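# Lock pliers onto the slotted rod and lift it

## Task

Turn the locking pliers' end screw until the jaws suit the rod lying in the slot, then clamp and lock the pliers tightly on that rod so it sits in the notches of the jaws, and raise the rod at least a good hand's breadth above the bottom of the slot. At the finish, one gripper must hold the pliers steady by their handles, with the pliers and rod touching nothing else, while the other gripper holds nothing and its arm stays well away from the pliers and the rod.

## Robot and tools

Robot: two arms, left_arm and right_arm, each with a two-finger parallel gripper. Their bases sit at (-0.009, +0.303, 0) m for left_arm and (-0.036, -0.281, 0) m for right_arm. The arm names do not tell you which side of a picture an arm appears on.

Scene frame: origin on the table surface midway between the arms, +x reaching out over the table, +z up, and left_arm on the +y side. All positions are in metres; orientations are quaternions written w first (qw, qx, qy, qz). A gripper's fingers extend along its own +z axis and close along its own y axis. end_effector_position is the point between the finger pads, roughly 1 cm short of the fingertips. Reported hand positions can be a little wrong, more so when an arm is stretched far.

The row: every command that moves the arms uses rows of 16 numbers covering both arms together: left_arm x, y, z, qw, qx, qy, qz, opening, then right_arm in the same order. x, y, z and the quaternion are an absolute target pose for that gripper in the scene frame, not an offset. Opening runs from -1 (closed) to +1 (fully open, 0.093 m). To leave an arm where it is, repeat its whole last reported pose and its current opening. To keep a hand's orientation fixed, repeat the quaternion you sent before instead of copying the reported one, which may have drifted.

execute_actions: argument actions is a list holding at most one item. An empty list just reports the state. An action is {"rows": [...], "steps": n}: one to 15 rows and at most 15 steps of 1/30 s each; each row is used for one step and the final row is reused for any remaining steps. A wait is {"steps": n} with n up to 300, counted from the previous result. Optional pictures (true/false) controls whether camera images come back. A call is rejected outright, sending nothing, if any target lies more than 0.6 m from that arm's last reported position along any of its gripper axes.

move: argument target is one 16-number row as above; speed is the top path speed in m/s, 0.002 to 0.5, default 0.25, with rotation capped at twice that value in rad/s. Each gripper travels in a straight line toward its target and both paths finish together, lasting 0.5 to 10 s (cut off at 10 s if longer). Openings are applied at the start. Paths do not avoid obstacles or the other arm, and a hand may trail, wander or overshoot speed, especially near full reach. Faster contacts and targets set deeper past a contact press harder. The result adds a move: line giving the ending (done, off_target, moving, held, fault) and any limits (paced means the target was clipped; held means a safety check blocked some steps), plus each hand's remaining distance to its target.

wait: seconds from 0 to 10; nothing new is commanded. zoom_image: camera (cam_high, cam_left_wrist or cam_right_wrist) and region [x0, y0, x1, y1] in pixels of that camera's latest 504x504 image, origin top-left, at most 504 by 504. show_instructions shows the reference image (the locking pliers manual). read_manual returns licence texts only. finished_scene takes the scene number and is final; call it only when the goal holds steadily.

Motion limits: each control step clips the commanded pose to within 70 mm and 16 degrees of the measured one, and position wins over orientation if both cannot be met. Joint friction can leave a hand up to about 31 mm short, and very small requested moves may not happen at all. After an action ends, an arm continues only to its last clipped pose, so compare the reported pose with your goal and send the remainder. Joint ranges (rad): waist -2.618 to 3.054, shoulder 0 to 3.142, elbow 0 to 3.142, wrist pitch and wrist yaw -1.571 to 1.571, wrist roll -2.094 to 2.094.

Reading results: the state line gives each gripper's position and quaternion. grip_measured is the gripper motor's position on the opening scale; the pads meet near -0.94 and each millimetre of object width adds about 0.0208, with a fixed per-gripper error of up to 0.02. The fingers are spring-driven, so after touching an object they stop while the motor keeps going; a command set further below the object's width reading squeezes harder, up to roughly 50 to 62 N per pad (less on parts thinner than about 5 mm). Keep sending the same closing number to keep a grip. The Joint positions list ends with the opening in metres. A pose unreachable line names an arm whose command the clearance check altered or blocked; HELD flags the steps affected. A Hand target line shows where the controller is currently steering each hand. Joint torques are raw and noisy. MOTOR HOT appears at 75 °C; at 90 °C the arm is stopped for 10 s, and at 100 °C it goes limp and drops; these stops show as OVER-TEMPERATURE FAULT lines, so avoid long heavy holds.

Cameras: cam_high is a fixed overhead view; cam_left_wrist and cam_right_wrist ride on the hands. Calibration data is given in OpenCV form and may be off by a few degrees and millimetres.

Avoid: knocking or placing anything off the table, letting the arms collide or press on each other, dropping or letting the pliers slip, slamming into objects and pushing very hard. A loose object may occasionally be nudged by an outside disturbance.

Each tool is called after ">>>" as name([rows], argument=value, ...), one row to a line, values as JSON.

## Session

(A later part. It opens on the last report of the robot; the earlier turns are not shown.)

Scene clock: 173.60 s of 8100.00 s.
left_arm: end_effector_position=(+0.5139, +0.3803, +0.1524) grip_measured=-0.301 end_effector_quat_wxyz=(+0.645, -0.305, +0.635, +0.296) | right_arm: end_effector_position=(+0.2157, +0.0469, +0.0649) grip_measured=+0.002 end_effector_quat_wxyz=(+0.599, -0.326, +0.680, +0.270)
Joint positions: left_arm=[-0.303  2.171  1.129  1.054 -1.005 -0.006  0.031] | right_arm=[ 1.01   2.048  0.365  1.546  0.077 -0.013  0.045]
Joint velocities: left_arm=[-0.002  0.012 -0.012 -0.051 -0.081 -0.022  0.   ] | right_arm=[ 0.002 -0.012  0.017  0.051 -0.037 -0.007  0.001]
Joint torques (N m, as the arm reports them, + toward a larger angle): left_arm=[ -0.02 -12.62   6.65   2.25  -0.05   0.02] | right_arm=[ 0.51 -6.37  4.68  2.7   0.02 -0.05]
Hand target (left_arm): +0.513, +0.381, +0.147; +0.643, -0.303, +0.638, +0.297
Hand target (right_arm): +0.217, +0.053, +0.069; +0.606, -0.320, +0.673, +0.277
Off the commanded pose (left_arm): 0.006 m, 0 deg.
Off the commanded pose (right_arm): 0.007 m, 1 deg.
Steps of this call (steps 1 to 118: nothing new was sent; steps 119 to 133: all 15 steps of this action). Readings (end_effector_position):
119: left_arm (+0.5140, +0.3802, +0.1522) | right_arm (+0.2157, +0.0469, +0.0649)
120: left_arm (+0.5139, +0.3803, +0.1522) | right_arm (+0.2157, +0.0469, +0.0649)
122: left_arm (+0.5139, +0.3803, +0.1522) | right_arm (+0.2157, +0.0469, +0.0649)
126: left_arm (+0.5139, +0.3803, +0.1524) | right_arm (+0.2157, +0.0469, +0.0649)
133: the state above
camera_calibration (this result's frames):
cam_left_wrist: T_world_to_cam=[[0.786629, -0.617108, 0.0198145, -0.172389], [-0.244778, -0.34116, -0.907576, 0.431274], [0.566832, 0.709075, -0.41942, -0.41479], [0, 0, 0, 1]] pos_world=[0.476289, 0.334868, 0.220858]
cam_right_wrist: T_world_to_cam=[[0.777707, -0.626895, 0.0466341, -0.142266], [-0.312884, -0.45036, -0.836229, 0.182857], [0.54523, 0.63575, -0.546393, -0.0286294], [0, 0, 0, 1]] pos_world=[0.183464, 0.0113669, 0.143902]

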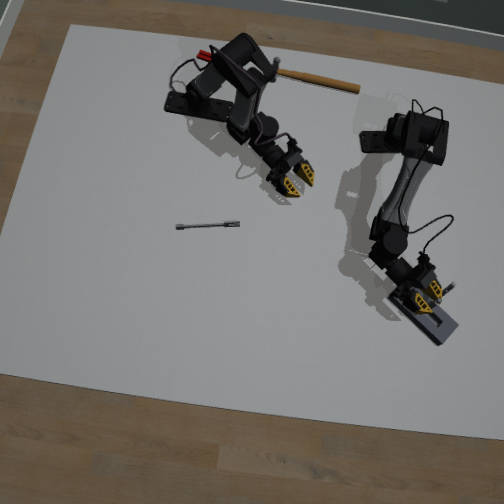

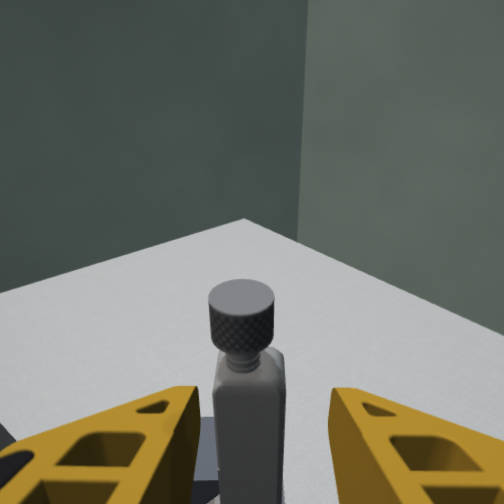

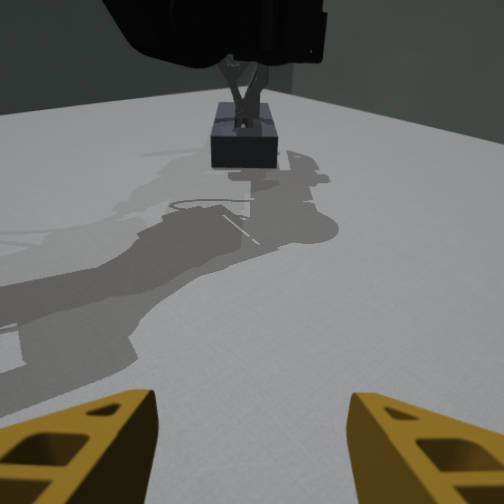

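>>> move(target=[0.485,0.349,0.150,0.641,-0.299,0.641,0.299,-0.3,0.217,0.053,0.069,0.606,-0.32,0.673,0.277,0], speed=0.04)

>>> move(target=[0.464,0.370,0.146,0.641,-0.299,0.641,0.299,0.97,0.217,0.053,0.069,0.606,-0.32,0.673,0.277,0], speed=0.05)

Scene clock: 178.57 s of 8100.00 s.
left_arm: end_effector_position=(+0.4920, +0.3504, +0.1503) grip_measured=-0.301 end_effector_quat_wxyz=(+0.641, -0.301, +0.640, +0.297) | right_arm: end_effector_position=(+0.2157, +0.0469, +0.0649) grip_measured=+0.002 end_effector_quat_wxyz=(+0.599, -0.326, +0.680, +0.270)
Joint positions: left_arm=[-0.383  2.123  1.044  1.078 -1.079 -0.006  0.031] | right_arm=[ 1.01   2.048  0.365  1.546  0.077 -0.013  0.045]
Joint velocities: left_arm=[-0.007  0.007 -0.007 -0.066  0.051  0.066  0.   ] | right_arm=[ 0.007  0.007 -0.002 -0.037 -0.11  -0.066 -0.   ]
Joint torques (N m, as the arm reports them, + toward a larger angle): left_arm=[ -0.77 -14.18   4.65   2.22  -0.21   0.02] | right_arm=[ 0.52 -6.37  4.65  2.7   0.   -0.05]
Hand target (left_arm): +0.486, +0.349, +0.149; +0.640, -0.300, +0.641, +0.298
Hand target (right_arm): +0.217, +0.053, +0.069; +0.606, -0.320, +0.673, +0.277
Off the commanded pose (left_arm): 0.007 m, 0 deg.
Off the commanded pose (right_arm): 0.007 m, 1 deg.
move: done
camera_calibration (this result's frames):
cam_left_wrist: T_world_to_cam=[[0.783514, -0.621327, 0.00764168, -0.168689], [-0.259256, -0.338058, -0.904711, 0.419433], [0.564705, 0.706873, -0.425956, -0.37921], [0, 0, 0, 1]] pos_world=[0.455052, 0.305036, 0.219228]
cam_right_wrist: T_world_to_cam=[[0.777707, -0.626895, 0.0466341, -0.142266], [-0.312884, -0.45036, -0.836229, 0.182857], [0.54523, 0.63575, -0.546393, -0.0286294], [0, 0, 0, 1]] pos_world=[0.183464, 0.0113669, 0.143902]

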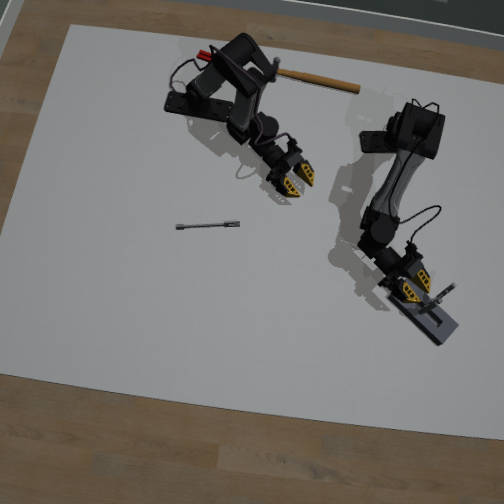

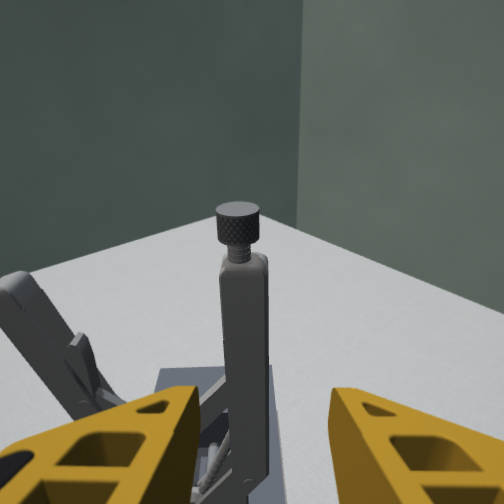

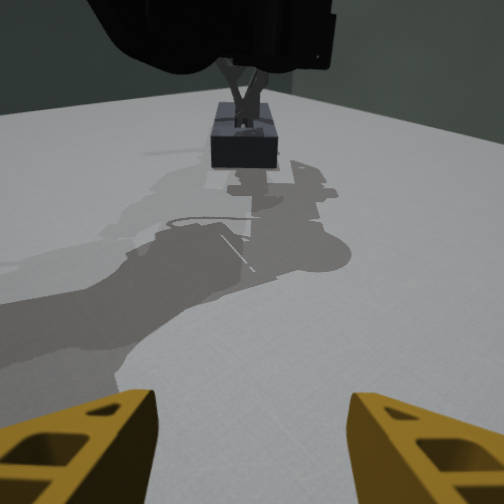

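Scene clock: 179.53 s of 8100.00 s.
left_arm: end_effector_position=(+0.4694, +0.3655, +0.1457) grip_measured=+0.968 end_effector_quat_wxyz=(+0.642, -0.301, +0.640, +0.297) | right_arm: end_effector_position=(+0.2157, +0.0469, +0.0649) grip_measured=+0.002 end_effector_quat_wxyz=(+0.599, -0.326, +0.680, +0.270)
Joint positions: left_arm=[-0.356  2.073  0.923  1.15  -1.052 -0.006  0.092] | right_arm=[ 1.01   2.048  0.365  1.546  0.077 -0.013  0.045]
Joint velocities: left_arm=[ 0.007 -0.012  0.002 -0.022  0.037  0.007 -0.   ] | right_arm=[-0.002 -0.017  0.002  0.022  0.022  0.066 -0.   ]
Joint torques (N m, as the arm reports them, + toward a larger angle): left_arm=[  0.2  -13.26   4.33   2.25  -0.07   0.15] | right_arm=[ 0.51 -6.34  4.65  2.71  0.02 -0.06]
Hand target (left_arm): +0.464, +0.370, +0.146; +0.641, -0.299, +0.641, +0.299
Hand target (right_arm): +0.217, +0.053, +0.069; +0.606, -0.320, +0.673, +0.277
Off the commanded pose (left_arm): 0.007 m, 0 deg.
Off the commanded pose (right_arm): 0.007 m, 1 deg.
move: done
camera_calibration (this result's frames):
cam_left_wrist: T_world_to_cam=[[0.783265, -0.621623, 0.00900749, -0.141542], [-0.258035, -0.338245, -0.904991, 0.414049], [0.56561, 0.706523, -0.425336, -0.379468], [0, 0, 0, 1]] pos_world=[0.432335, 0.320167, 0.214584]
cam_right_wrist: T_world_to_cam=[[0.777707, -0.626895, 0.0466341, -0.142266], [-0.312884, -0.45036, -0.836229, 0.182857], [0.54523, 0.63575, -0.546393, -0.0286294], [0, 0, 0, 1]] pos_world=[0.183464, 0.0113669, 0.143902]

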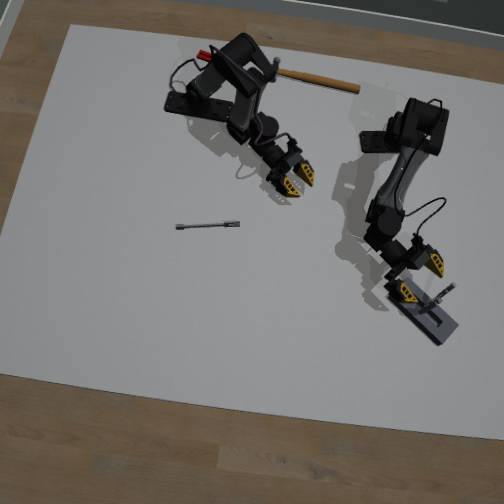

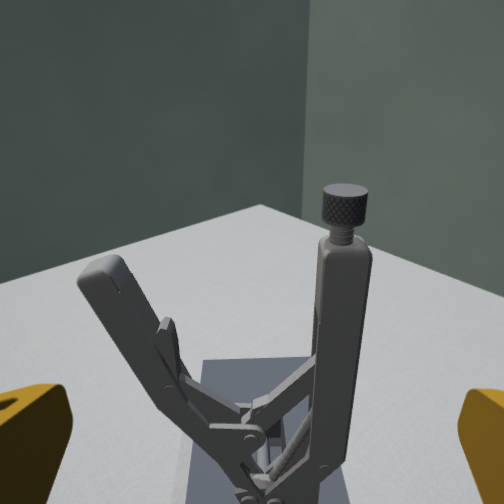

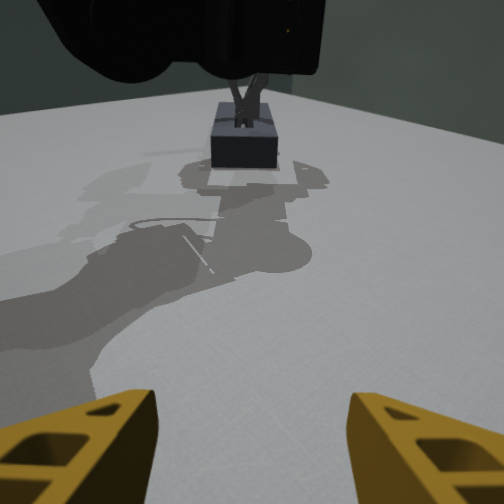

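>>> move(target=[0.462,0.380,0.138,0.641,-0.299,0.641,0.299,1,0.217,0.053,0.069,0.606,-0.32,0.673,0.277,0], speed=0.04)

Scene clock: 186.47 s of 8100.00 s.
left_arm: end_effector_position=(+0.4668, +0.3765, +0.1452) grip_measured=+1.000 end_effector_quat_wxyz=(+0.647, -0.304, +0.635, +0.294) | right_arm: end_effector_position=(+0.2157, +0.0469, +0.0649) grip_measured=+0.002 end_effector_quat_wxyz=(+0.599, -0.326, +0.680, +0.270)
Joint positions: left_arm=[-0.328  2.073  0.902  1.188 -1.024 -0.006  0.093] | right_arm=[ 1.01   2.048  0.365  1.546  0.077 -0.013  0.045]
Joint velocities: left_arm=[-0.002 -0.002 -0.002  0.022  0.095  0.022  0.   ] | right_arm=[ 0.002  0.007 -0.002  0.007  0.037 -0.037 -0.   ]
Joint torques (N m, as the arm reports them, + toward a larger angle): left_arm=[  0.31 -11.56   4.23   2.23  -0.06   0.1 ] | right_arm=[ 0.54 -6.39  4.68  2.69  0.01 -0.06]
Hand target (left_arm): +0.462, +0.380, +0.138; +0.641, -0.299, +0.641, +0.299
Hand target (right_arm): +0.217, +0.053, +0.069; +0.606, -0.320, +0.673, +0.277
Off the commanded pose (left_arm): 0.009 m, 1 deg.
Off the commanded pose (right_arm): 0.007 m, 1 deg.
move: done
camera_calibration (this result's frames):
cam_left_wrist: T_world_to_cam=[[0.783232, -0.621283, 0.023579, -0.134887], [-0.242861, -0.340639, -0.908286, 0.410905], [0.572334, 0.705672, -0.417685, -0.38995], [0, 0, 0, 1]] pos_world=[0.428623, 0.331344, 0.213524]
cam_right_wrist: T_world_to_cam=[[0.777707, -0.626895, 0.0466341, -0.142266], [-0.312884, -0.45036, -0.836229, 0.182857], [0.54523, 0.63575, -0.546393, -0.0286294], [0, 0, 0, 1]] pos_world=[0.183464, 0.0113669, 0.143902]

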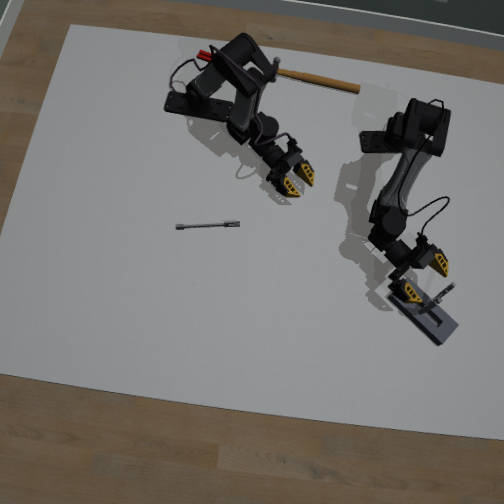

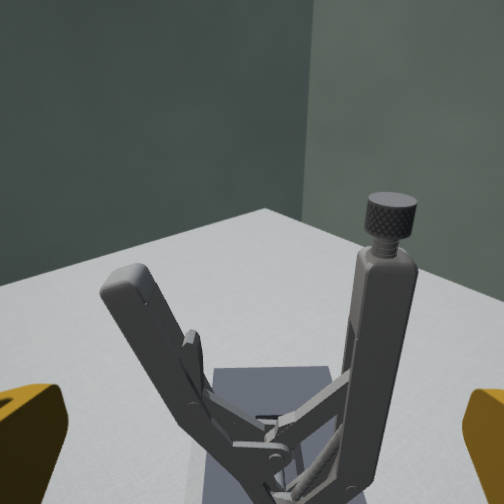

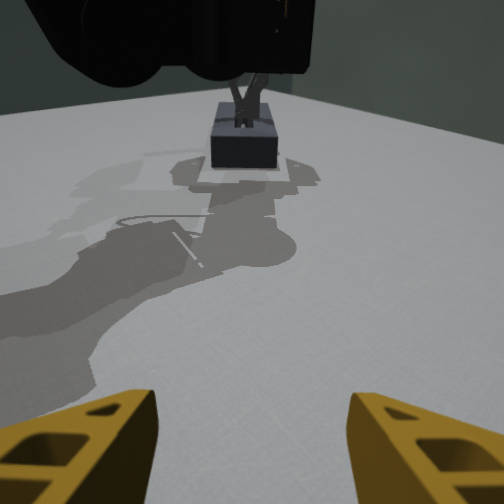

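>>> move(target=[0.483,0.394,0.140,0.641,-0.299,0.641,0.299,1,0.217,0.053,0.069,0.606,-0.32,0.673,0.277,0], speed=0.03)

Scene clock: 190.47 s of 8100.00 s.
left_arm: end_effector_position=(+0.4769, +0.3917, +0.1431) grip_measured=+1.000 end_effector_quat_wxyz=(+0.645, -0.302, +0.637, +0.295) | right_arm: end_effector_position=(+0.2157, +0.0469, +0.0649) grip_measured=+0.002 end_effector_quat_wxyz=(+0.599, -0.326, +0.680, +0.270)
Joint positions: left_arm=[-0.284  2.096  0.937  1.168 -0.979 -0.005  0.093] | right_arm=[ 1.01   2.048  0.365  1.546  0.077 -0.013  0.045]
Joint velocities: left_arm=[ 0.012  0.002 -0.017 -0.037 -0.022  0.007  0.   ] | right_arm=[-0.002 -0.002  0.017 -0.051 -0.022 -0.081 -0.001]
Joint torques (N m, as the arm reports them, + toward a larger angle): left_arm=[  0.39 -10.44   9.46   2.03  -0.05   0.14] | right_arm=[ 0.52 -6.38  4.69  2.7   0.02 -0.06]
Hand target (left_arm): +0.483, +0.394, +0.140; +0.641, -0.298, +0.640, +0.299
Hand target (right_arm): +0.217, +0.053, +0.069; +0.606, -0.320, +0.673, +0.277
Off the commanded pose (left_arm): 0.007 m, 1 deg.
Off the commanded pose (right_arm): 0.007 m, 1 deg.
move: done
camera_calibration (this result's frames):
cam_left_wrist: T_world_to_cam=[[0.782448, -0.622513, 0.0159237, -0.131342], [-0.250624, -0.338217, -0.907082, 0.419222], [0.570056, 0.705753, -0.420654, -0.405788], [0, 0, 0, 1]] pos_world=[0.439157, 0.346412, 0.211664]
cam_right_wrist: T_world_to_cam=[[0.777707, -0.626895, 0.0466341, -0.142266], [-0.312884, -0.45036, -0.836229, 0.182857], [0.54523, 0.63575, -0.546393, -0.0286294], [0, 0, 0, 1]] pos_world=[0.183464, 0.0113669, 0.143902]

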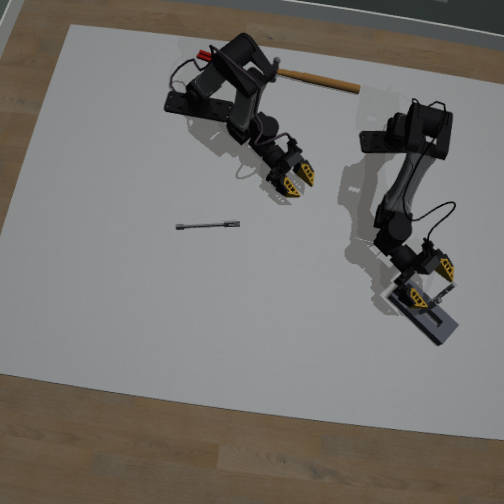

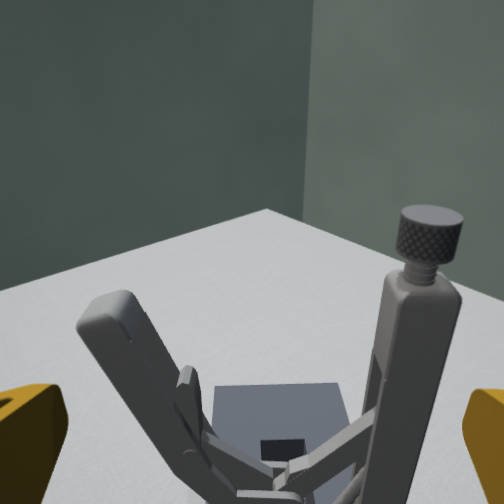

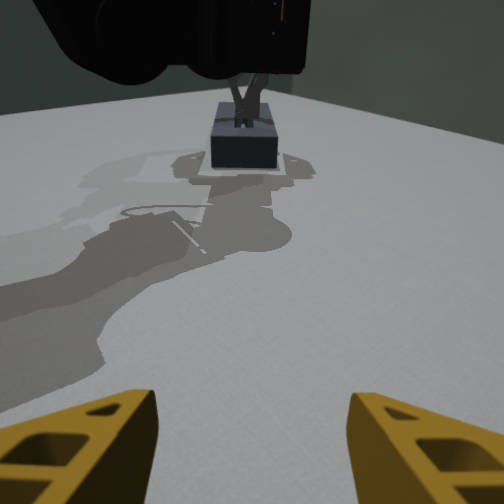

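>>> move(target=[0.496,0.405,0.141,0.641,-0.299,0.641,0.299,1,0.217,0.053,0.069,0.606,-0.32,0.673,0.277,0], speed=0.03)

Scene clock: 195.30 s of 8100.00 s.
left_arm: end_effector_position=(+0.4900, +0.4020, +0.1443) grip_measured=+1.000 end_effector_quat_wxyz=(+0.645, -0.301, +0.637, +0.295) | right_arm: end_effector_position=(+0.2157, +0.0469, +0.0649) grip_measured=+0.002 end_effector_quat_wxyz=(+0.599, -0.326, +0.680, +0.270)
Joint positions: left_arm=[-0.254  2.122  0.994  1.137 -0.948 -0.005  0.093] | right_arm=[ 1.01   2.048  0.365  1.546  0.077 -0.013  0.045]
Joint velocities: left_arm=[ 0.012 -0.012  0.002  0.022 -0.022 -0.007  0.   ] | right_arm=[-0.002 -0.002  0.007  0.037 -0.051  0.007 -0.   ]
Joint torques (N m, as the arm reports them, + toward a larger angle): left_arm=[  0.3  -10.83   9.71   2.07  -0.07   0.1 ] | right_arm=[ 0.49 -6.37  4.69  2.7   0.02 -0.06]
Hand target (left_arm): +0.496, +0.405, +0.141; +0.641, -0.298, +0.641, +0.299
Hand target (right_arm): +0.217, +0.053, +0.069; +0.606, -0.320, +0.673, +0.277
Off the commanded pose (left_arm): 0.007 m, 1 deg.
Off the commanded pose (right_arm): 0.007 m, 1 deg.
move: done
camera_calibration (this result's frames):
cam_left_wrist: T_world_to_cam=[[0.781735, -0.623411, 0.0157622, -0.134503], [-0.250986, -0.337664, -0.907187, 0.42712], [0.570873, 0.705224, -0.420431, -0.42029], [0, 0, 0, 1]] pos_world=[0.45228, 0.356771, 0.212895]
cam_right_wrist: T_world_to_cam=[[0.777707, -0.626895, 0.0466341, -0.142266], [-0.312884, -0.45036, -0.836229, 0.182857], [0.54523, 0.63575, -0.546393, -0.0286294], [0, 0, 0, 1]] pos_world=[0.183464, 0.0113669, 0.143902]

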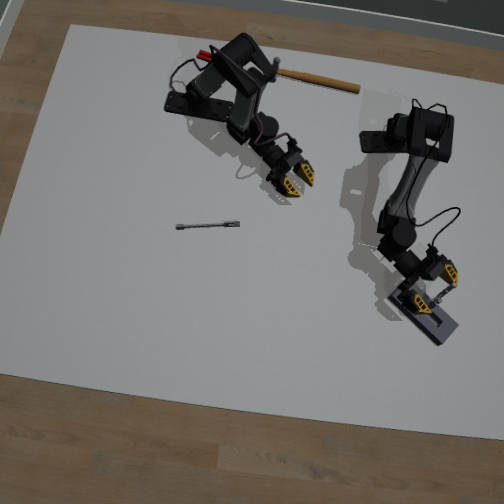

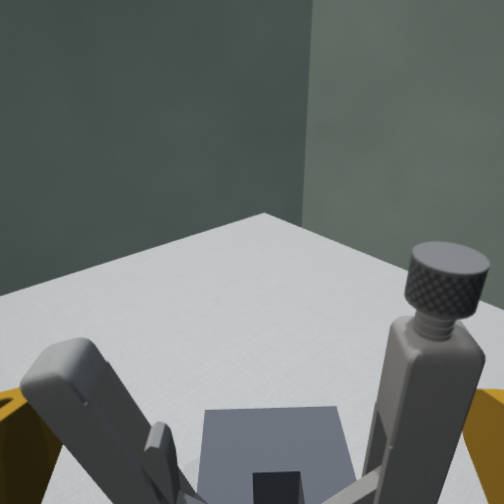

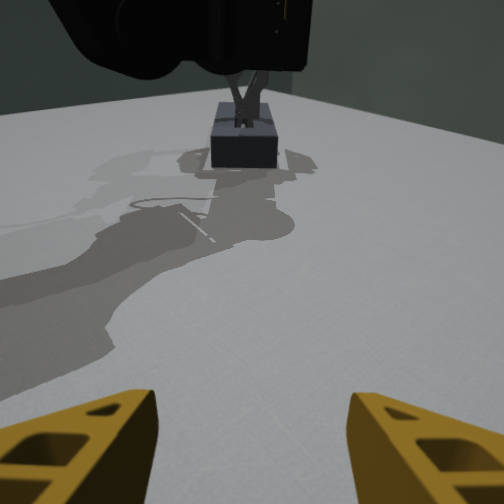

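>>> execute_actions([
  {"rows":[[0.496,0.405,0.141,0.641,-0.299,0.641,0.299,0.9,0.217,0.053,0.069,0.606,-0.32,0.673,0.277,0],[0.497,0.404,0.141,0.641,-0.299,0.641,0.299,0.85,0.217,0.053,0.069,0.606,-0.32,0.673,0.277,0],[0.498,0.403,0.141,0.641,-0.299,0.641,0.299,0.8,0.217,0.053,0.069,0.606,-0.32,0.673,0.277,0],[0.499,0.403,0.141,0.641,-0.299,0.641,0.299,0.75,0.217,0.053,0.069,0.606,-0.32,0.673,0.277,0],[0.500,0.402,0.141,0.641,-0.299,0.641,0.299,0.7,0.217,0.053,0.069,0.606,-0.32,0.673,0.277,0],[0.501,0.401,0.141,0.641,-0.299,0.641,0.299,0.65,0.217,0.053,0.069,0.606,-0.32,0.673,0.277,0],[0.502,0.400,0.141,0.641,-0.299,0.641,0.299,0.6,0.217,0.053,0.069,0.606,-0.32,0.673,0.277,0],[0.503,0.399,0.141,0.641,-0.299,0.641,0.299,0.55,0.217,0.053,0.069,0.606,-0.32,0.673,0.277,0],[0.504,0.398,0.141,0.641,-0.299,0.641,0.299,0.5,0.217,0.053,0.069,0.606,-0.32,0.673,0.277,0],[0.504,0.398,0.141,0.641,-0.299,0.641,0.299,0.45,0.217,0.053,0.069,0.606,-0.32,0.673,0.277,0],[0.504,0.398,0.141,0.641,-0.299,0.641,0.299,0.4,0.217,0.053,0.069,0.606,-0.32,0.673,0.277,0]],"steps":15},
])

Scene clock: 202.90 s of 8100.00 s.
left_arm: end_effector_position=(+0.4964, +0.4029, +0.1449) grip_measured=+0.415 end_effector_quat_wxyz=(+0.642, -0.305, +0.636, +0.300) | right_arm: end_effector_position=(+0.2157, +0.0469, +0.0649) grip_measured=+0.002 end_effector_quat_wxyz=(+0.599, -0.326, +0.680, +0.270)
Joint positions: left_arm=[-0.254  2.141  1.033  1.117 -0.962 -0.002  0.065] | right_arm=[ 1.01   2.048  0.365  1.546  0.077 -0.013  0.045]
Joint velocities: left_arm=[ 0.012  0.002  0.002  0.022 -0.022  0.007 -0.   ] | right_arm=[-0.007  0.002  0.002  0.007 -0.022  0.007 -0.001]
Joint torques (N m, as the arm reports them, + toward a larger angle): left_arm=[ -0.86 -10.82   9.92   2.04  -0.05   0.05] | right_arm=[ 0.53 -6.37  4.71  2.69  0.01 -0.05]
Hand target (left_arm): +0.504, +0.398, +0.141; +0.641, -0.299, +0.641, +0.299
Hand target (right_arm): +0.217, +0.053, +0.069; +0.606, -0.320, +0.673, +0.277
Off the commanded pose (left_arm): 0.010 m, 1 deg.
Off the commanded pose (right_arm): 0.007 m, 1 deg.
Steps of this call (steps 1 to 213: nothing new was sent; steps 214 to 228: all 15 steps of this action). Readings (end_effector_position):
214: left_arm (+0.4902, +0.4019, +0.1441) | right_arm (+0.2157, +0.0469, +0.0649)
215: left_arm (+0.4902, +0.4019, +0.1439) | right_arm (+0.2157, +0.0469, +0.0649)
217: left_arm (+0.4905, +0.4019, +0.1439) | right_arm (+0.2157, +0.0469, +0.0649)
221: left_arm (+0.4946, +0.4022, +0.1447) | right_arm (+0.2157, +0.0469, +0.0649)
228: the state above
camera_calibration (this result's frames):
cam_left_wrist: T_world_to_cam=[[0.7905, -0.612329, 0.0127857, -0.147295], [-0.24834, -0.339543, -0.907214, 0.428967], [0.559855, 0.713977, -0.420474, -0.422347], [0, 0, 0, 1]] pos_world=[0.459419, 0.357006, 0.213462]
cam_right_wrist: T_world_to_cam=[[0.777707, -0.626895, 0.0466341, -0.142266], [-0.312884, -0.45036, -0.836229, 0.182857], [0.54523, 0.63575, -0.546393, -0.0286294], [0, 0, 0, 1]] pos_world=[0.183464, 0.0113669, 0.143902]

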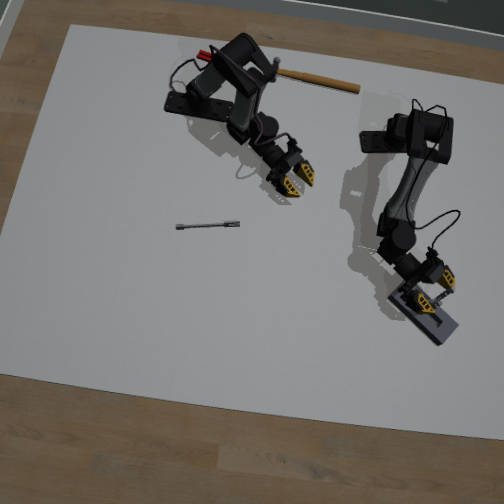

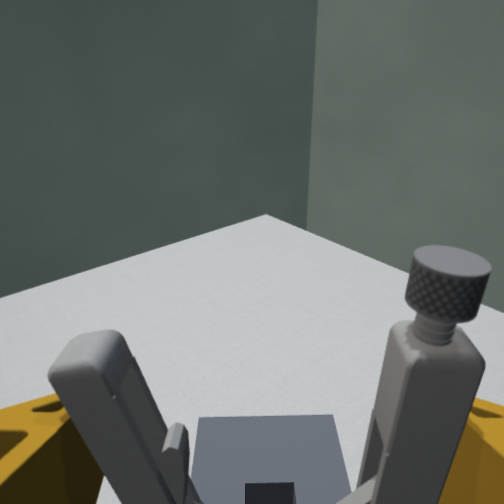

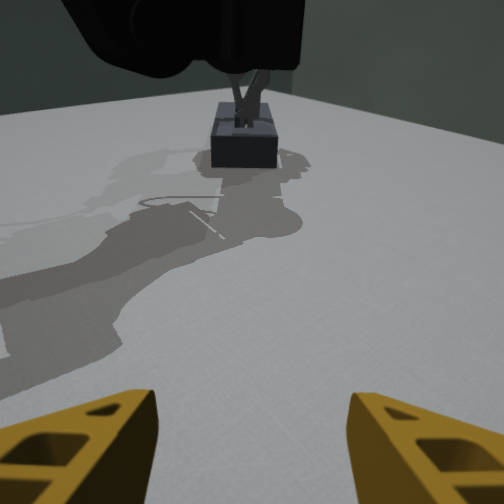

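>>> execute_actions([
  {"rows":[[0.498,0.402,0.143,0.641,-0.299,0.641,0.299,0.5,0.217,0.053,0.069,0.606,-0.32,0.673,0.277,0],[0.497,0.403,0.143,0.641,-0.299,0.641,0.299,0.56,0.217,0.053,0.069,0.606,-0.32,0.673,0.277,0],[0.496,0.403,0.143,0.641,-0.299,0.641,0.299,0.62,0.217,0.053,0.069,0.606,-0.32,0.673,0.277,0],[0.495,0.403,0.143,0.641,-0.299,0.641,0.299,0.68,0.217,0.053,0.069,0.606,-0.32,0.673,0.277,0],[0.494,0.403,0.143,0.641,-0.299,0.641,0.299,0.74,0.217,0.053,0.069,0.606,-0.32,0.673,0.277,0],[0.493,0.403,0.143,0.641,-0.299,0.641,0.299,0.8,0.217,0.053,0.069,0.606,-0.32,0.673,0.277,0],[0.492,0.403,0.143,0.641,-0.299,0.641,0.299,0.86,0.217,0.053,0.069,0.606,-0.32,0.673,0.277,0],[0.490,0.403,0.143,0.641,-0.299,0.641,0.299,0.92,0.217,0.053,0.069,0.606,-0.32,0.673,0.277,0],[0.489,0.403,0.143,0.641,-0.299,0.641,0.299,1,0.217,0.053,0.069,0.606,-0.32,0.673,0.277,0]],"steps":13},
], pictures=false)

>>> move(target=[0.47,0.38,0.215,0.641,-0.299,0.641,0.299,1,0.217,0.053,0.069,0.606,-0.32,0.673,0.277,0], speed=0.08)

>>> move(target=[0.512,0.384,0.215,0.453,0.366,0.785,-0.211,-0.35,0.217,0.053,0.069,0.606,-0.32,0.673,0.277,0], speed=0.4)

Scene clock: 231.47 s of 8100.00 s.
left_arm: end_effector_position=(+0.4941, +0.4027, +0.1432) grip_measured=+1.000 end_effector_quat_wxyz=(+0.640, -0.301, +0.639, +0.301) | right_arm: end_effector_position=(+0.2157, +0.0469, +0.0649) grip_measured=+0.002 end_effector_quat_wxyz=(+0.599, -0.326, +0.680, +0.270)
Joint positions: left_arm=[-0.253  2.135  1.019  1.118 -0.956  0.     0.093] | right_arm=[ 1.01   2.048  0.365  1.546  0.077 -0.013  0.045]
Joint velocities: left_arm=[ 0.017 -0.012 -0.032 -0.037 -0.007 -0.007  0.   ] | right_arm=[ 0.017 -0.017  0.012 -0.022 -0.022 -0.007  0.   ]
Joint torques (N m, as the arm reports them, + toward a larger angle): left_arm=[ -0.09 -14.23   4.76   2.3   -0.04   0.01] | right_arm=[ 0.48 -6.39  4.69  2.69  0.01 -0.06]
Hand target (left_arm): +0.489, +0.403, +0.143; +0.641, -0.299, +0.641, +0.299
Hand target (right_arm): +0.217, +0.053, +0.069; +0.606, -0.320, +0.673, +0.277
Off the commanded pose (left_arm): 0.005 m, 0 deg.
Off the commanded pose (right_arm): 0.007 m, 1 deg.
Steps of this call (steps 1 to 844: nothing new was sent; steps 845 to 857: all 13 steps of this action). Readings (end_effector_position):
845: left_arm (+0.4964, +0.4029, +0.1448) | right_arm (+0.2157, +0.0469, +0.0649)
846: left_arm (+0.4964, +0.4029, +0.1448) | right_arm (+0.2157, +0.0469, +0.0649)
848: left_arm (+0.4959, +0.4034, +0.1448) | right_arm (+0.2157, +0.0469, +0.0649)
852: left_arm (+0.4966, +0.4029, +0.1448) | right_arm (+0.2157, +0.0469, +0.0649)
857: the state above

Scene clock: 233.23 s of 8100.00 s.
left_arm: end_effector_position=(+0.4750, +0.3825, +0.2240) grip_measured=+1.000 end_effector_quat_wxyz=(+0.650, -0.306, +0.631, +0.294) | right_arm: end_effector_position=(+0.2157, +0.0469, +0.0649) grip_measured=+0.002 end_effector_quat_wxyz=(+0.599, -0.326, +0.680, +0.270)
Joint positions: left_arm=[-0.309  1.878  1.019  0.892 -1.008  0.     0.093] | right_arm=[ 1.01   2.048  0.365  1.546  0.077 -0.013  0.045]
Joint velocities: left_arm=[-0.002 -0.002 -0.002 -0.125 -0.095  0.007  0.   ] | right_arm=[ 0.012 -0.007 -0.002 -0.051 -0.007 -0.022 -0.001]
Joint torques (N m, as the arm reports them, + toward a larger angle): left_arm=[ -0.89 -12.26   5.69   2.02  -0.15   0.01] | right_arm=[ 0.49 -6.39  4.65  2.7   0.01 -0.07]
Hand target (left_arm): +0.470, +0.380, +0.215; +0.641, -0.299, +0.641, +0.298
Hand target (right_arm): +0.217, +0.053, +0.069; +0.606, -0.320, +0.673, +0.277
Off the commanded pose (left_arm): 0.011 m, 2 deg.
Off the commanded pose (right_arm): 0.007 m, 1 deg.
move: off_target (left_arm)
camera_calibration (this result's frames):
cam_left_wrist: T_world_to_cam=[[0.784434, -0.619485, 0.0300299, -0.142145], [-0.232706, -0.338859, -0.911604, 0.481769], [0.574901, 0.708105, -0.409971, -0.369805], [0, 0, 0, 1]] pos_world=[0.436215, 0.337056, 0.291842]
cam_right_wrist: T_world_to_cam=[[0.777707, -0.626895, 0.0466341, -0.142266], [-0.312884, -0.45036, -0.836229, 0.182857], [0.54523, 0.63575, -0.546393, -0.0286294], [0, 0, 0, 1]] pos_world=[0.183464, 0.0113669, 0.143902]

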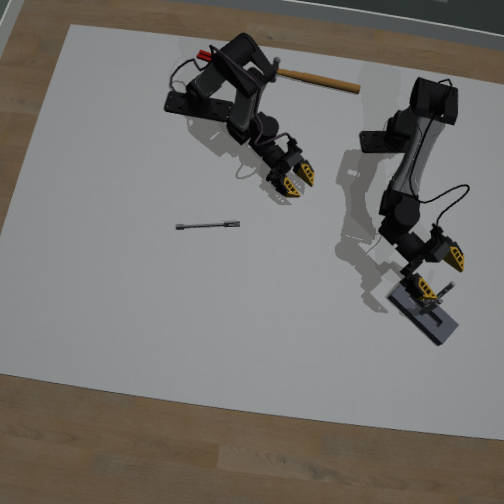

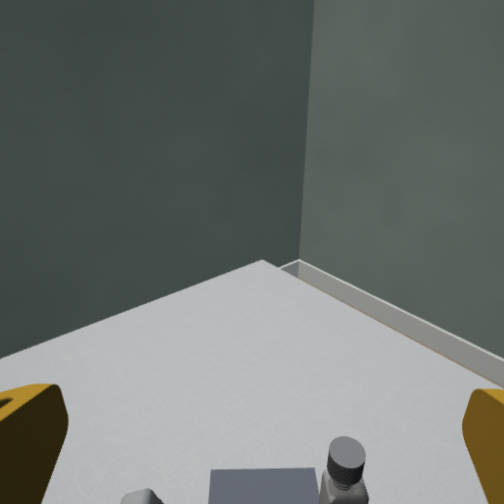

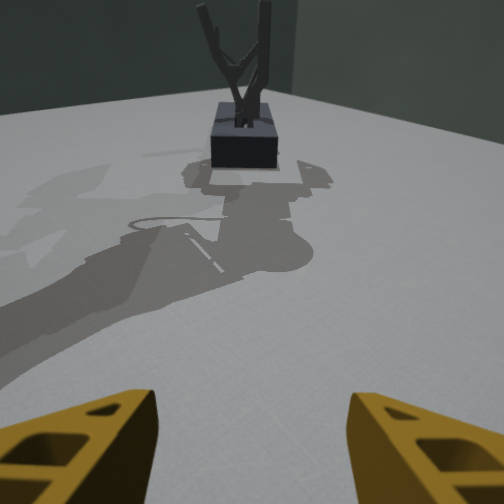

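Scene clock: 236.63 s of 8100.00 s.
left_arm: end_effector_position=(+0.5118, +0.3826, +0.2158) grip_measured=-0.349 end_effector_quat_wxyz=(+0.458, +0.373, +0.782, -0.201) | right_arm: end_effector_position=(+0.2157, +0.0469, +0.0649) grip_measured=+0.002 end_effector_quat_wxyz=(+0.599, -0.326, +0.680, +0.270)
Joint positions: left_arm=[ 0.243  2.246  2.191 -1.055  0.978  1.061  0.028] | right_arm=[ 1.01   2.048  0.365  1.546  0.077 -0.013  0.045]
Joint velocities: left_arm=[-0.002 -0.012  0.012  0.022  0.051 -0.066  0.   ] | right_arm=[ 0.007  0.007  0.002  0.007  0.11   0.037 -0.001]
Joint torques (N m, as the arm reports them, + toward a larger angle): left_arm=[  0.11 -13.34  11.37   1.1    0.52   0.15] | right_arm=[ 0.5  -6.4   4.62  2.71  0.01 -0.07]
Hand target (left_arm): +0.513, +0.386, +0.213; +0.457, +0.373, +0.782, -0.203
Hand target (right_arm): +0.217, +0.053, +0.069; +0.606, -0.320, +0.673, +0.277
Off the commanded pose (left_arm): 0.002 m, 2 deg.
Off the commanded pose (right_arm): 0.007 m, 1 deg.
move: done
camera_calibration (this result's frames):
cam_left_wrist: T_world_to_cam=[[-0.750851, -0.659395, -0.0376932, 0.644974], [-0.525228, 0.63073, -0.571241, 0.188194], [0.400447, -0.409119, -0.819917, 0.210775], [0, 0, 0, 1]] pos_world=[0.49872, 0.392825, 0.304633]
cam_right_wrist: T_world_to_cam=[[0.777707, -0.626895, 0.0466341, -0.142266], [-0.312884, -0.45036, -0.836229, 0.182857], [0.54523, 0.63575, -0.546393, -0.0286294], [0, 0, 0, 1]] pos_world=[0.183464, 0.0113669, 0.143902]

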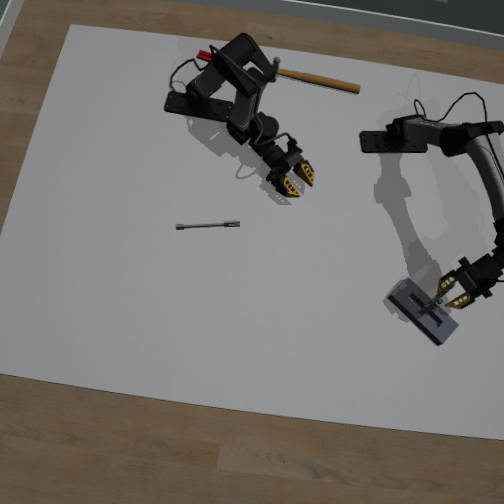

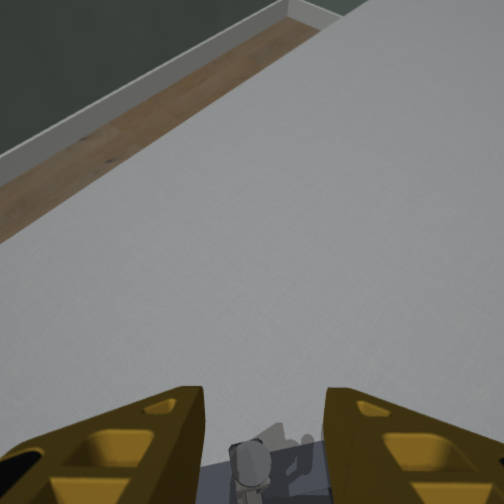

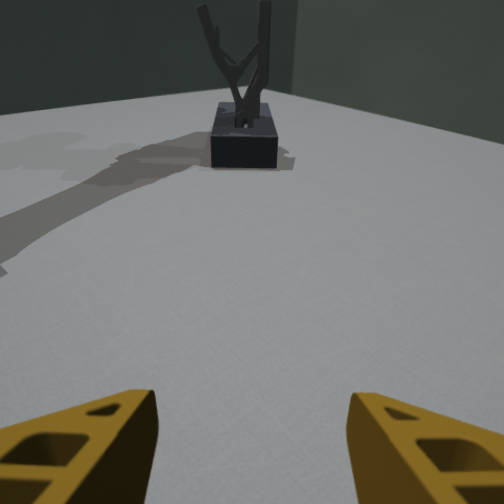

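>>> move(target=[0.515,0.390,0.174,0.453,0.366,0.785,-0.211,-0.35,0.217,0.053,0.069,0.606,-0.32,0.673,0.277,0], speed=0.03)

Scene clock: 241.43 s of 8100.00 s.
left_arm: end_effector_position=(+0.5171, +0.3846, +0.1894) grip_measured=-0.349 end_effector_quat_wxyz=(+0.458, +0.374, +0.781, -0.203) | right_arm: end_effector_position=(+0.2157, +0.0469, +0.0649) grip_measured=+0.002 end_effector_quat_wxyz=(+0.599, -0.326, +0.680, +0.270)
Joint positions: left_arm=[ 0.243  2.26   2.108 -0.96   0.981  1.064  0.028] | right_arm=[ 1.01   2.048  0.365  1.546  0.077 -0.013  0.045]
Joint velocities: left_arm=[ 0.007 -0.002 -0.017  0.051  0.022 -0.022  0.001] | right_arm=[-0.002  0.017  0.002  0.007 -0.022 -0.037  0.001]
Joint torques (N m, as the arm reports them, + toward a larger angle): left_arm=[  0.6  -14.07   6.45   1.32   0.54   0.11] | right_arm=[ 0.51 -6.39  4.64  2.7   0.01 -0.05]
Hand target (left_arm): +0.515, +0.390, +0.174; +0.453, +0.366, +0.785, -0.211
Hand target (right_arm): +0.217, +0.053, +0.069; +0.606, -0.320, +0.673, +0.277
Off the commanded pose (left_arm): 0.016 m, 2 deg.
Off the commanded pose (right_arm): 0.007 m, 1 deg.
move: off_target (left_arm)
camera_calibration (this result's frames):
cam_left_wrist: T_world_to_cam=[[-0.752943, -0.657032, -0.0372091, 0.649343], [-0.522571, 0.631306, -0.573038, 0.17336], [0.399995, -0.412021, -0.818684, 0.188939], [0, 0, 0, 1]] pos_world=[0.503937, 0.395043, 0.278185]
cam_right_wrist: T_world_to_cam=[[0.777707, -0.626895, 0.0466341, -0.142266], [-0.312884, -0.45036, -0.836229, 0.182857], [0.54523, 0.63575, -0.546393, -0.0286294], [0, 0, 0, 1]] pos_world=[0.183464, 0.0113669, 0.143902]

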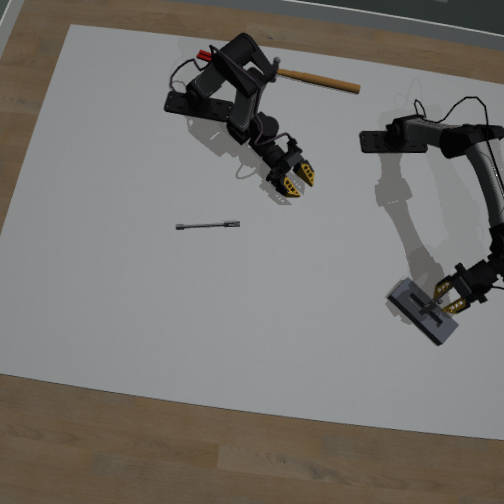

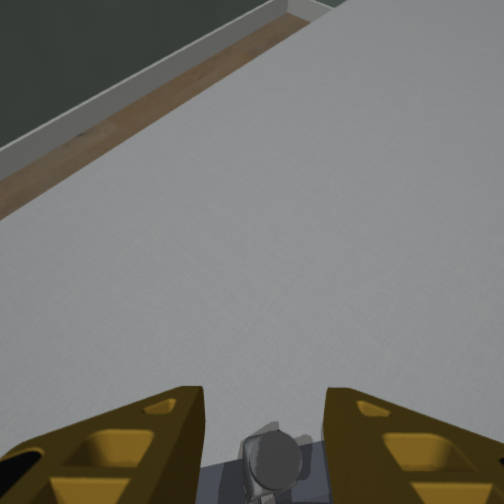

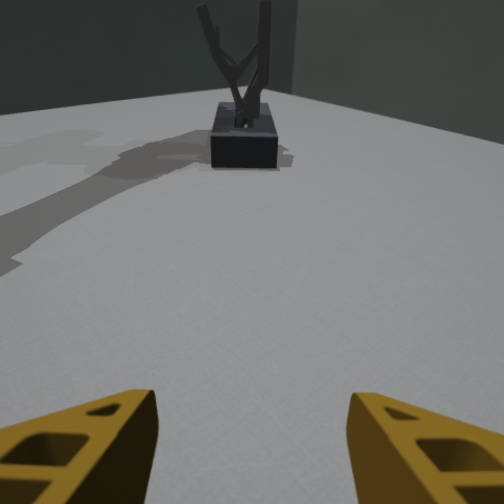

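>>> move(target=[0.510,0.388,0.160,0.453,0.366,0.785,-0.211,-0.35,0.217,0.053,0.069,0.606,-0.32,0.673,0.277,0], speed=0.02)

Scene clock: 247.43 s of 8100.00 s.
left_arm: end_effector_position=(+0.5144, +0.3850, +0.1649) grip_measured=-0.349 end_effector_quat_wxyz=(+0.454, +0.369, +0.783, -0.211) | right_arm: end_effector_position=(+0.2157, +0.0469, +0.0649) grip_measured=+0.002 end_effector_quat_wxyz=(+0.599, -0.326, +0.680, +0.270)
Joint positions: left_arm=[ 0.247  2.26   2.015 -0.89   0.987  1.066  0.028] | right_arm=[ 1.01   2.048  0.365  1.546  0.077 -0.013  0.045]
Joint velocities: left_arm=[ 0.002 -0.002 -0.022  0.081 -0.007  0.022 -0.   ] | right_arm=[ 0.007 -0.007 -0.007 -0.022  0.022  0.037  0.   ]
Joint torques (N m, as the arm reports them, + toward a larger angle): left_arm=[  0.33 -16.29   6.     1.31   0.54   0.13] | right_arm=[ 0.48 -6.38  4.69  2.7   0.01 -0.07]
Hand target (left_arm): +0.511, +0.388, +0.160; +0.453, +0.366, +0.785, -0.211
Hand target (right_arm): +0.217, +0.053, +0.069; +0.606, -0.320, +0.673, +0.277
Off the commanded pose (left_arm): 0.007 m, 0 deg.
Off the commanded pose (right_arm): 0.007 m, 1 deg.
move: done
camera_calibration (this result's frames):
cam_left_wrist: T_world_to_cam=[[-0.752908, -0.657959, -0.0148119, 0.643319], [-0.533368, 0.623212, -0.571949, 0.166206], [0.38555, -0.422724, -0.820156, 0.181906], [0, 0, 0, 1]] pos_world=[0.502875, 0.396592, 0.253781]
cam_right_wrist: T_world_to_cam=[[0.777707, -0.626895, 0.0466341, -0.142266], [-0.312884, -0.45036, -0.836229, 0.182857], [0.54523, 0.63575, -0.546393, -0.0286294], [0, 0, 0, 1]] pos_world=[0.183464, 0.0113669, 0.143902]

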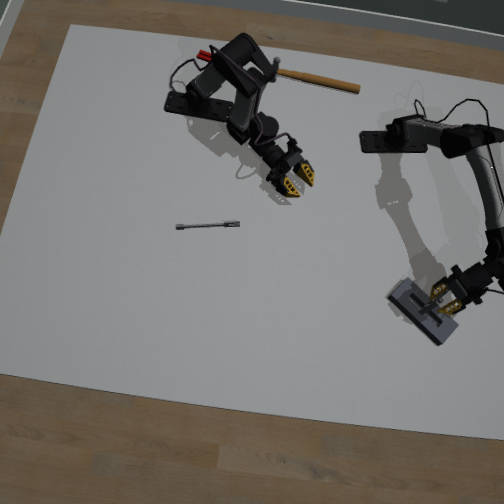

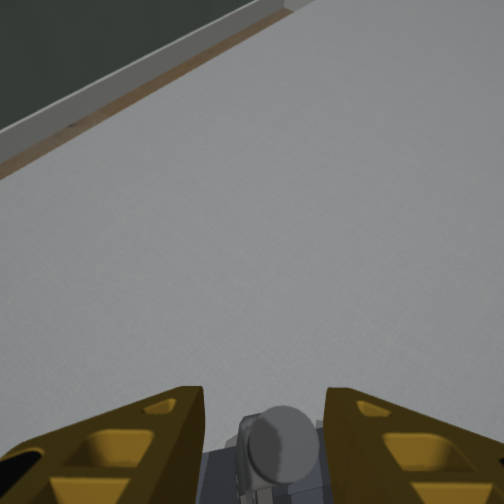

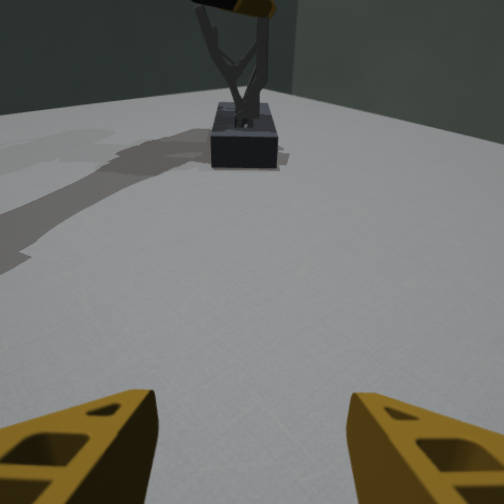

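>>> move(target=[0.512,0.384,0.186,0.453,0.366,0.785,-0.211,-0.35,0.22,0.055,0.13,0.641,-0.299,0.641,0.299,0], speed=0.03)

Scene clock: 253.77 s of 8100.00 s.
left_arm: end_effector_position=(+0.5110, +0.3834, +0.1708) grip_measured=-0.349 end_effector_quat_wxyz=(+0.447, +0.363, +0.788, -0.219) | right_arm: end_effector_position=(+0.2188, +0.0512, +0.1173) grip_measured=+0.002 end_effector_quat_wxyz=(+0.633, -0.306, +0.649, +0.291)
Joint positions: left_arm=[ 0.247  2.26   2.045 -0.943  0.988  1.064  0.028] | right_arm=[ 1.01   1.88   0.376  1.474  0.077 -0.006  0.045]
Joint velocities: left_arm=[-0.012  0.007  0.012  0.022 -0.007 -0.037  0.   ] | right_arm=[ 0.012 -0.022 -0.007 -0.066  0.037  0.081  0.   ]
Joint torques (N m, as the arm reports them, + toward a larger angle): left_arm=[ -0.25 -17.07  11.28   1.     0.47  -0.03] | right_arm=[ 0.14 -9.26  5.7   2.35 -0.03 -0.06]
Hand target (left_arm): +0.511, +0.384, +0.186; +0.453, +0.366, +0.785, -0.211
Hand target (right_arm): +0.220, +0.056, +0.130; +0.641, -0.298, +0.641, +0.299
Off the commanded pose (left_arm): 0.015 m, 1 deg.
Off the commanded pose (right_arm): 0.013 m, 2 deg.
move: off_target (left_arm, right_arm)
camera_calibration (this result's frames):
cam_left_wrist: T_world_to_cam=[[-0.752566, -0.658447, 0.00960115, 0.63565], [-0.546717, 0.616606, -0.566478, 0.177167], [0.367075, -0.431561, -0.824021, 0.200886], [0, 0, 0, 1]] pos_world=[0.501489, 0.395994, 0.259793]
cam_right_wrist: T_world_to_cam=[[0.775052, -0.630982, 0.0339936, -0.142144], [-0.263528, -0.371656, -0.890182, 0.221046], [0.574323, 0.680979, -0.454334, -0.0238865], [0, 0, 0, 1]] pos_world=[0.18214, 0.00872865, 0.190751]

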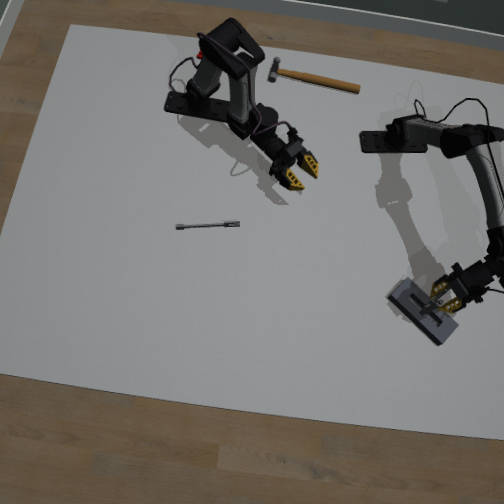

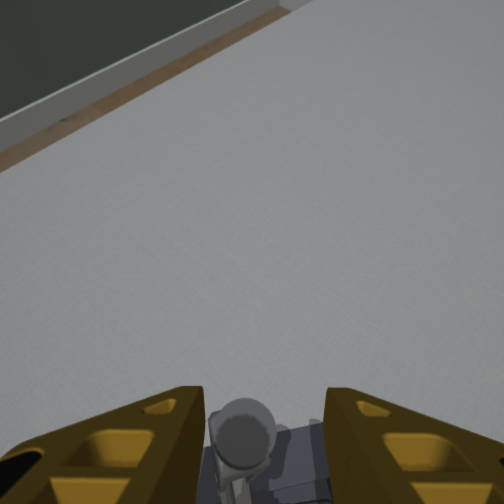

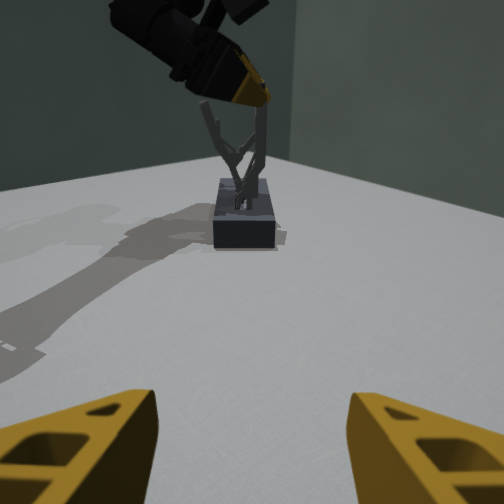

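>>> zoom_image(camera="cam_right_wrist", region=[190, 40, 290, 140])

Region (190, 40, 290, 140) of cam_right_wrist's 504x504 image, scaled by 5.040, with more detail than that image has.

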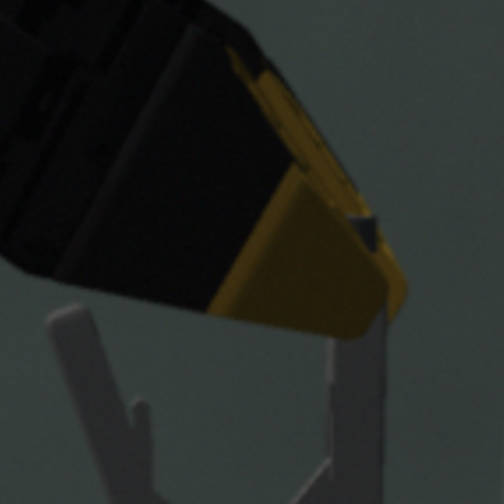

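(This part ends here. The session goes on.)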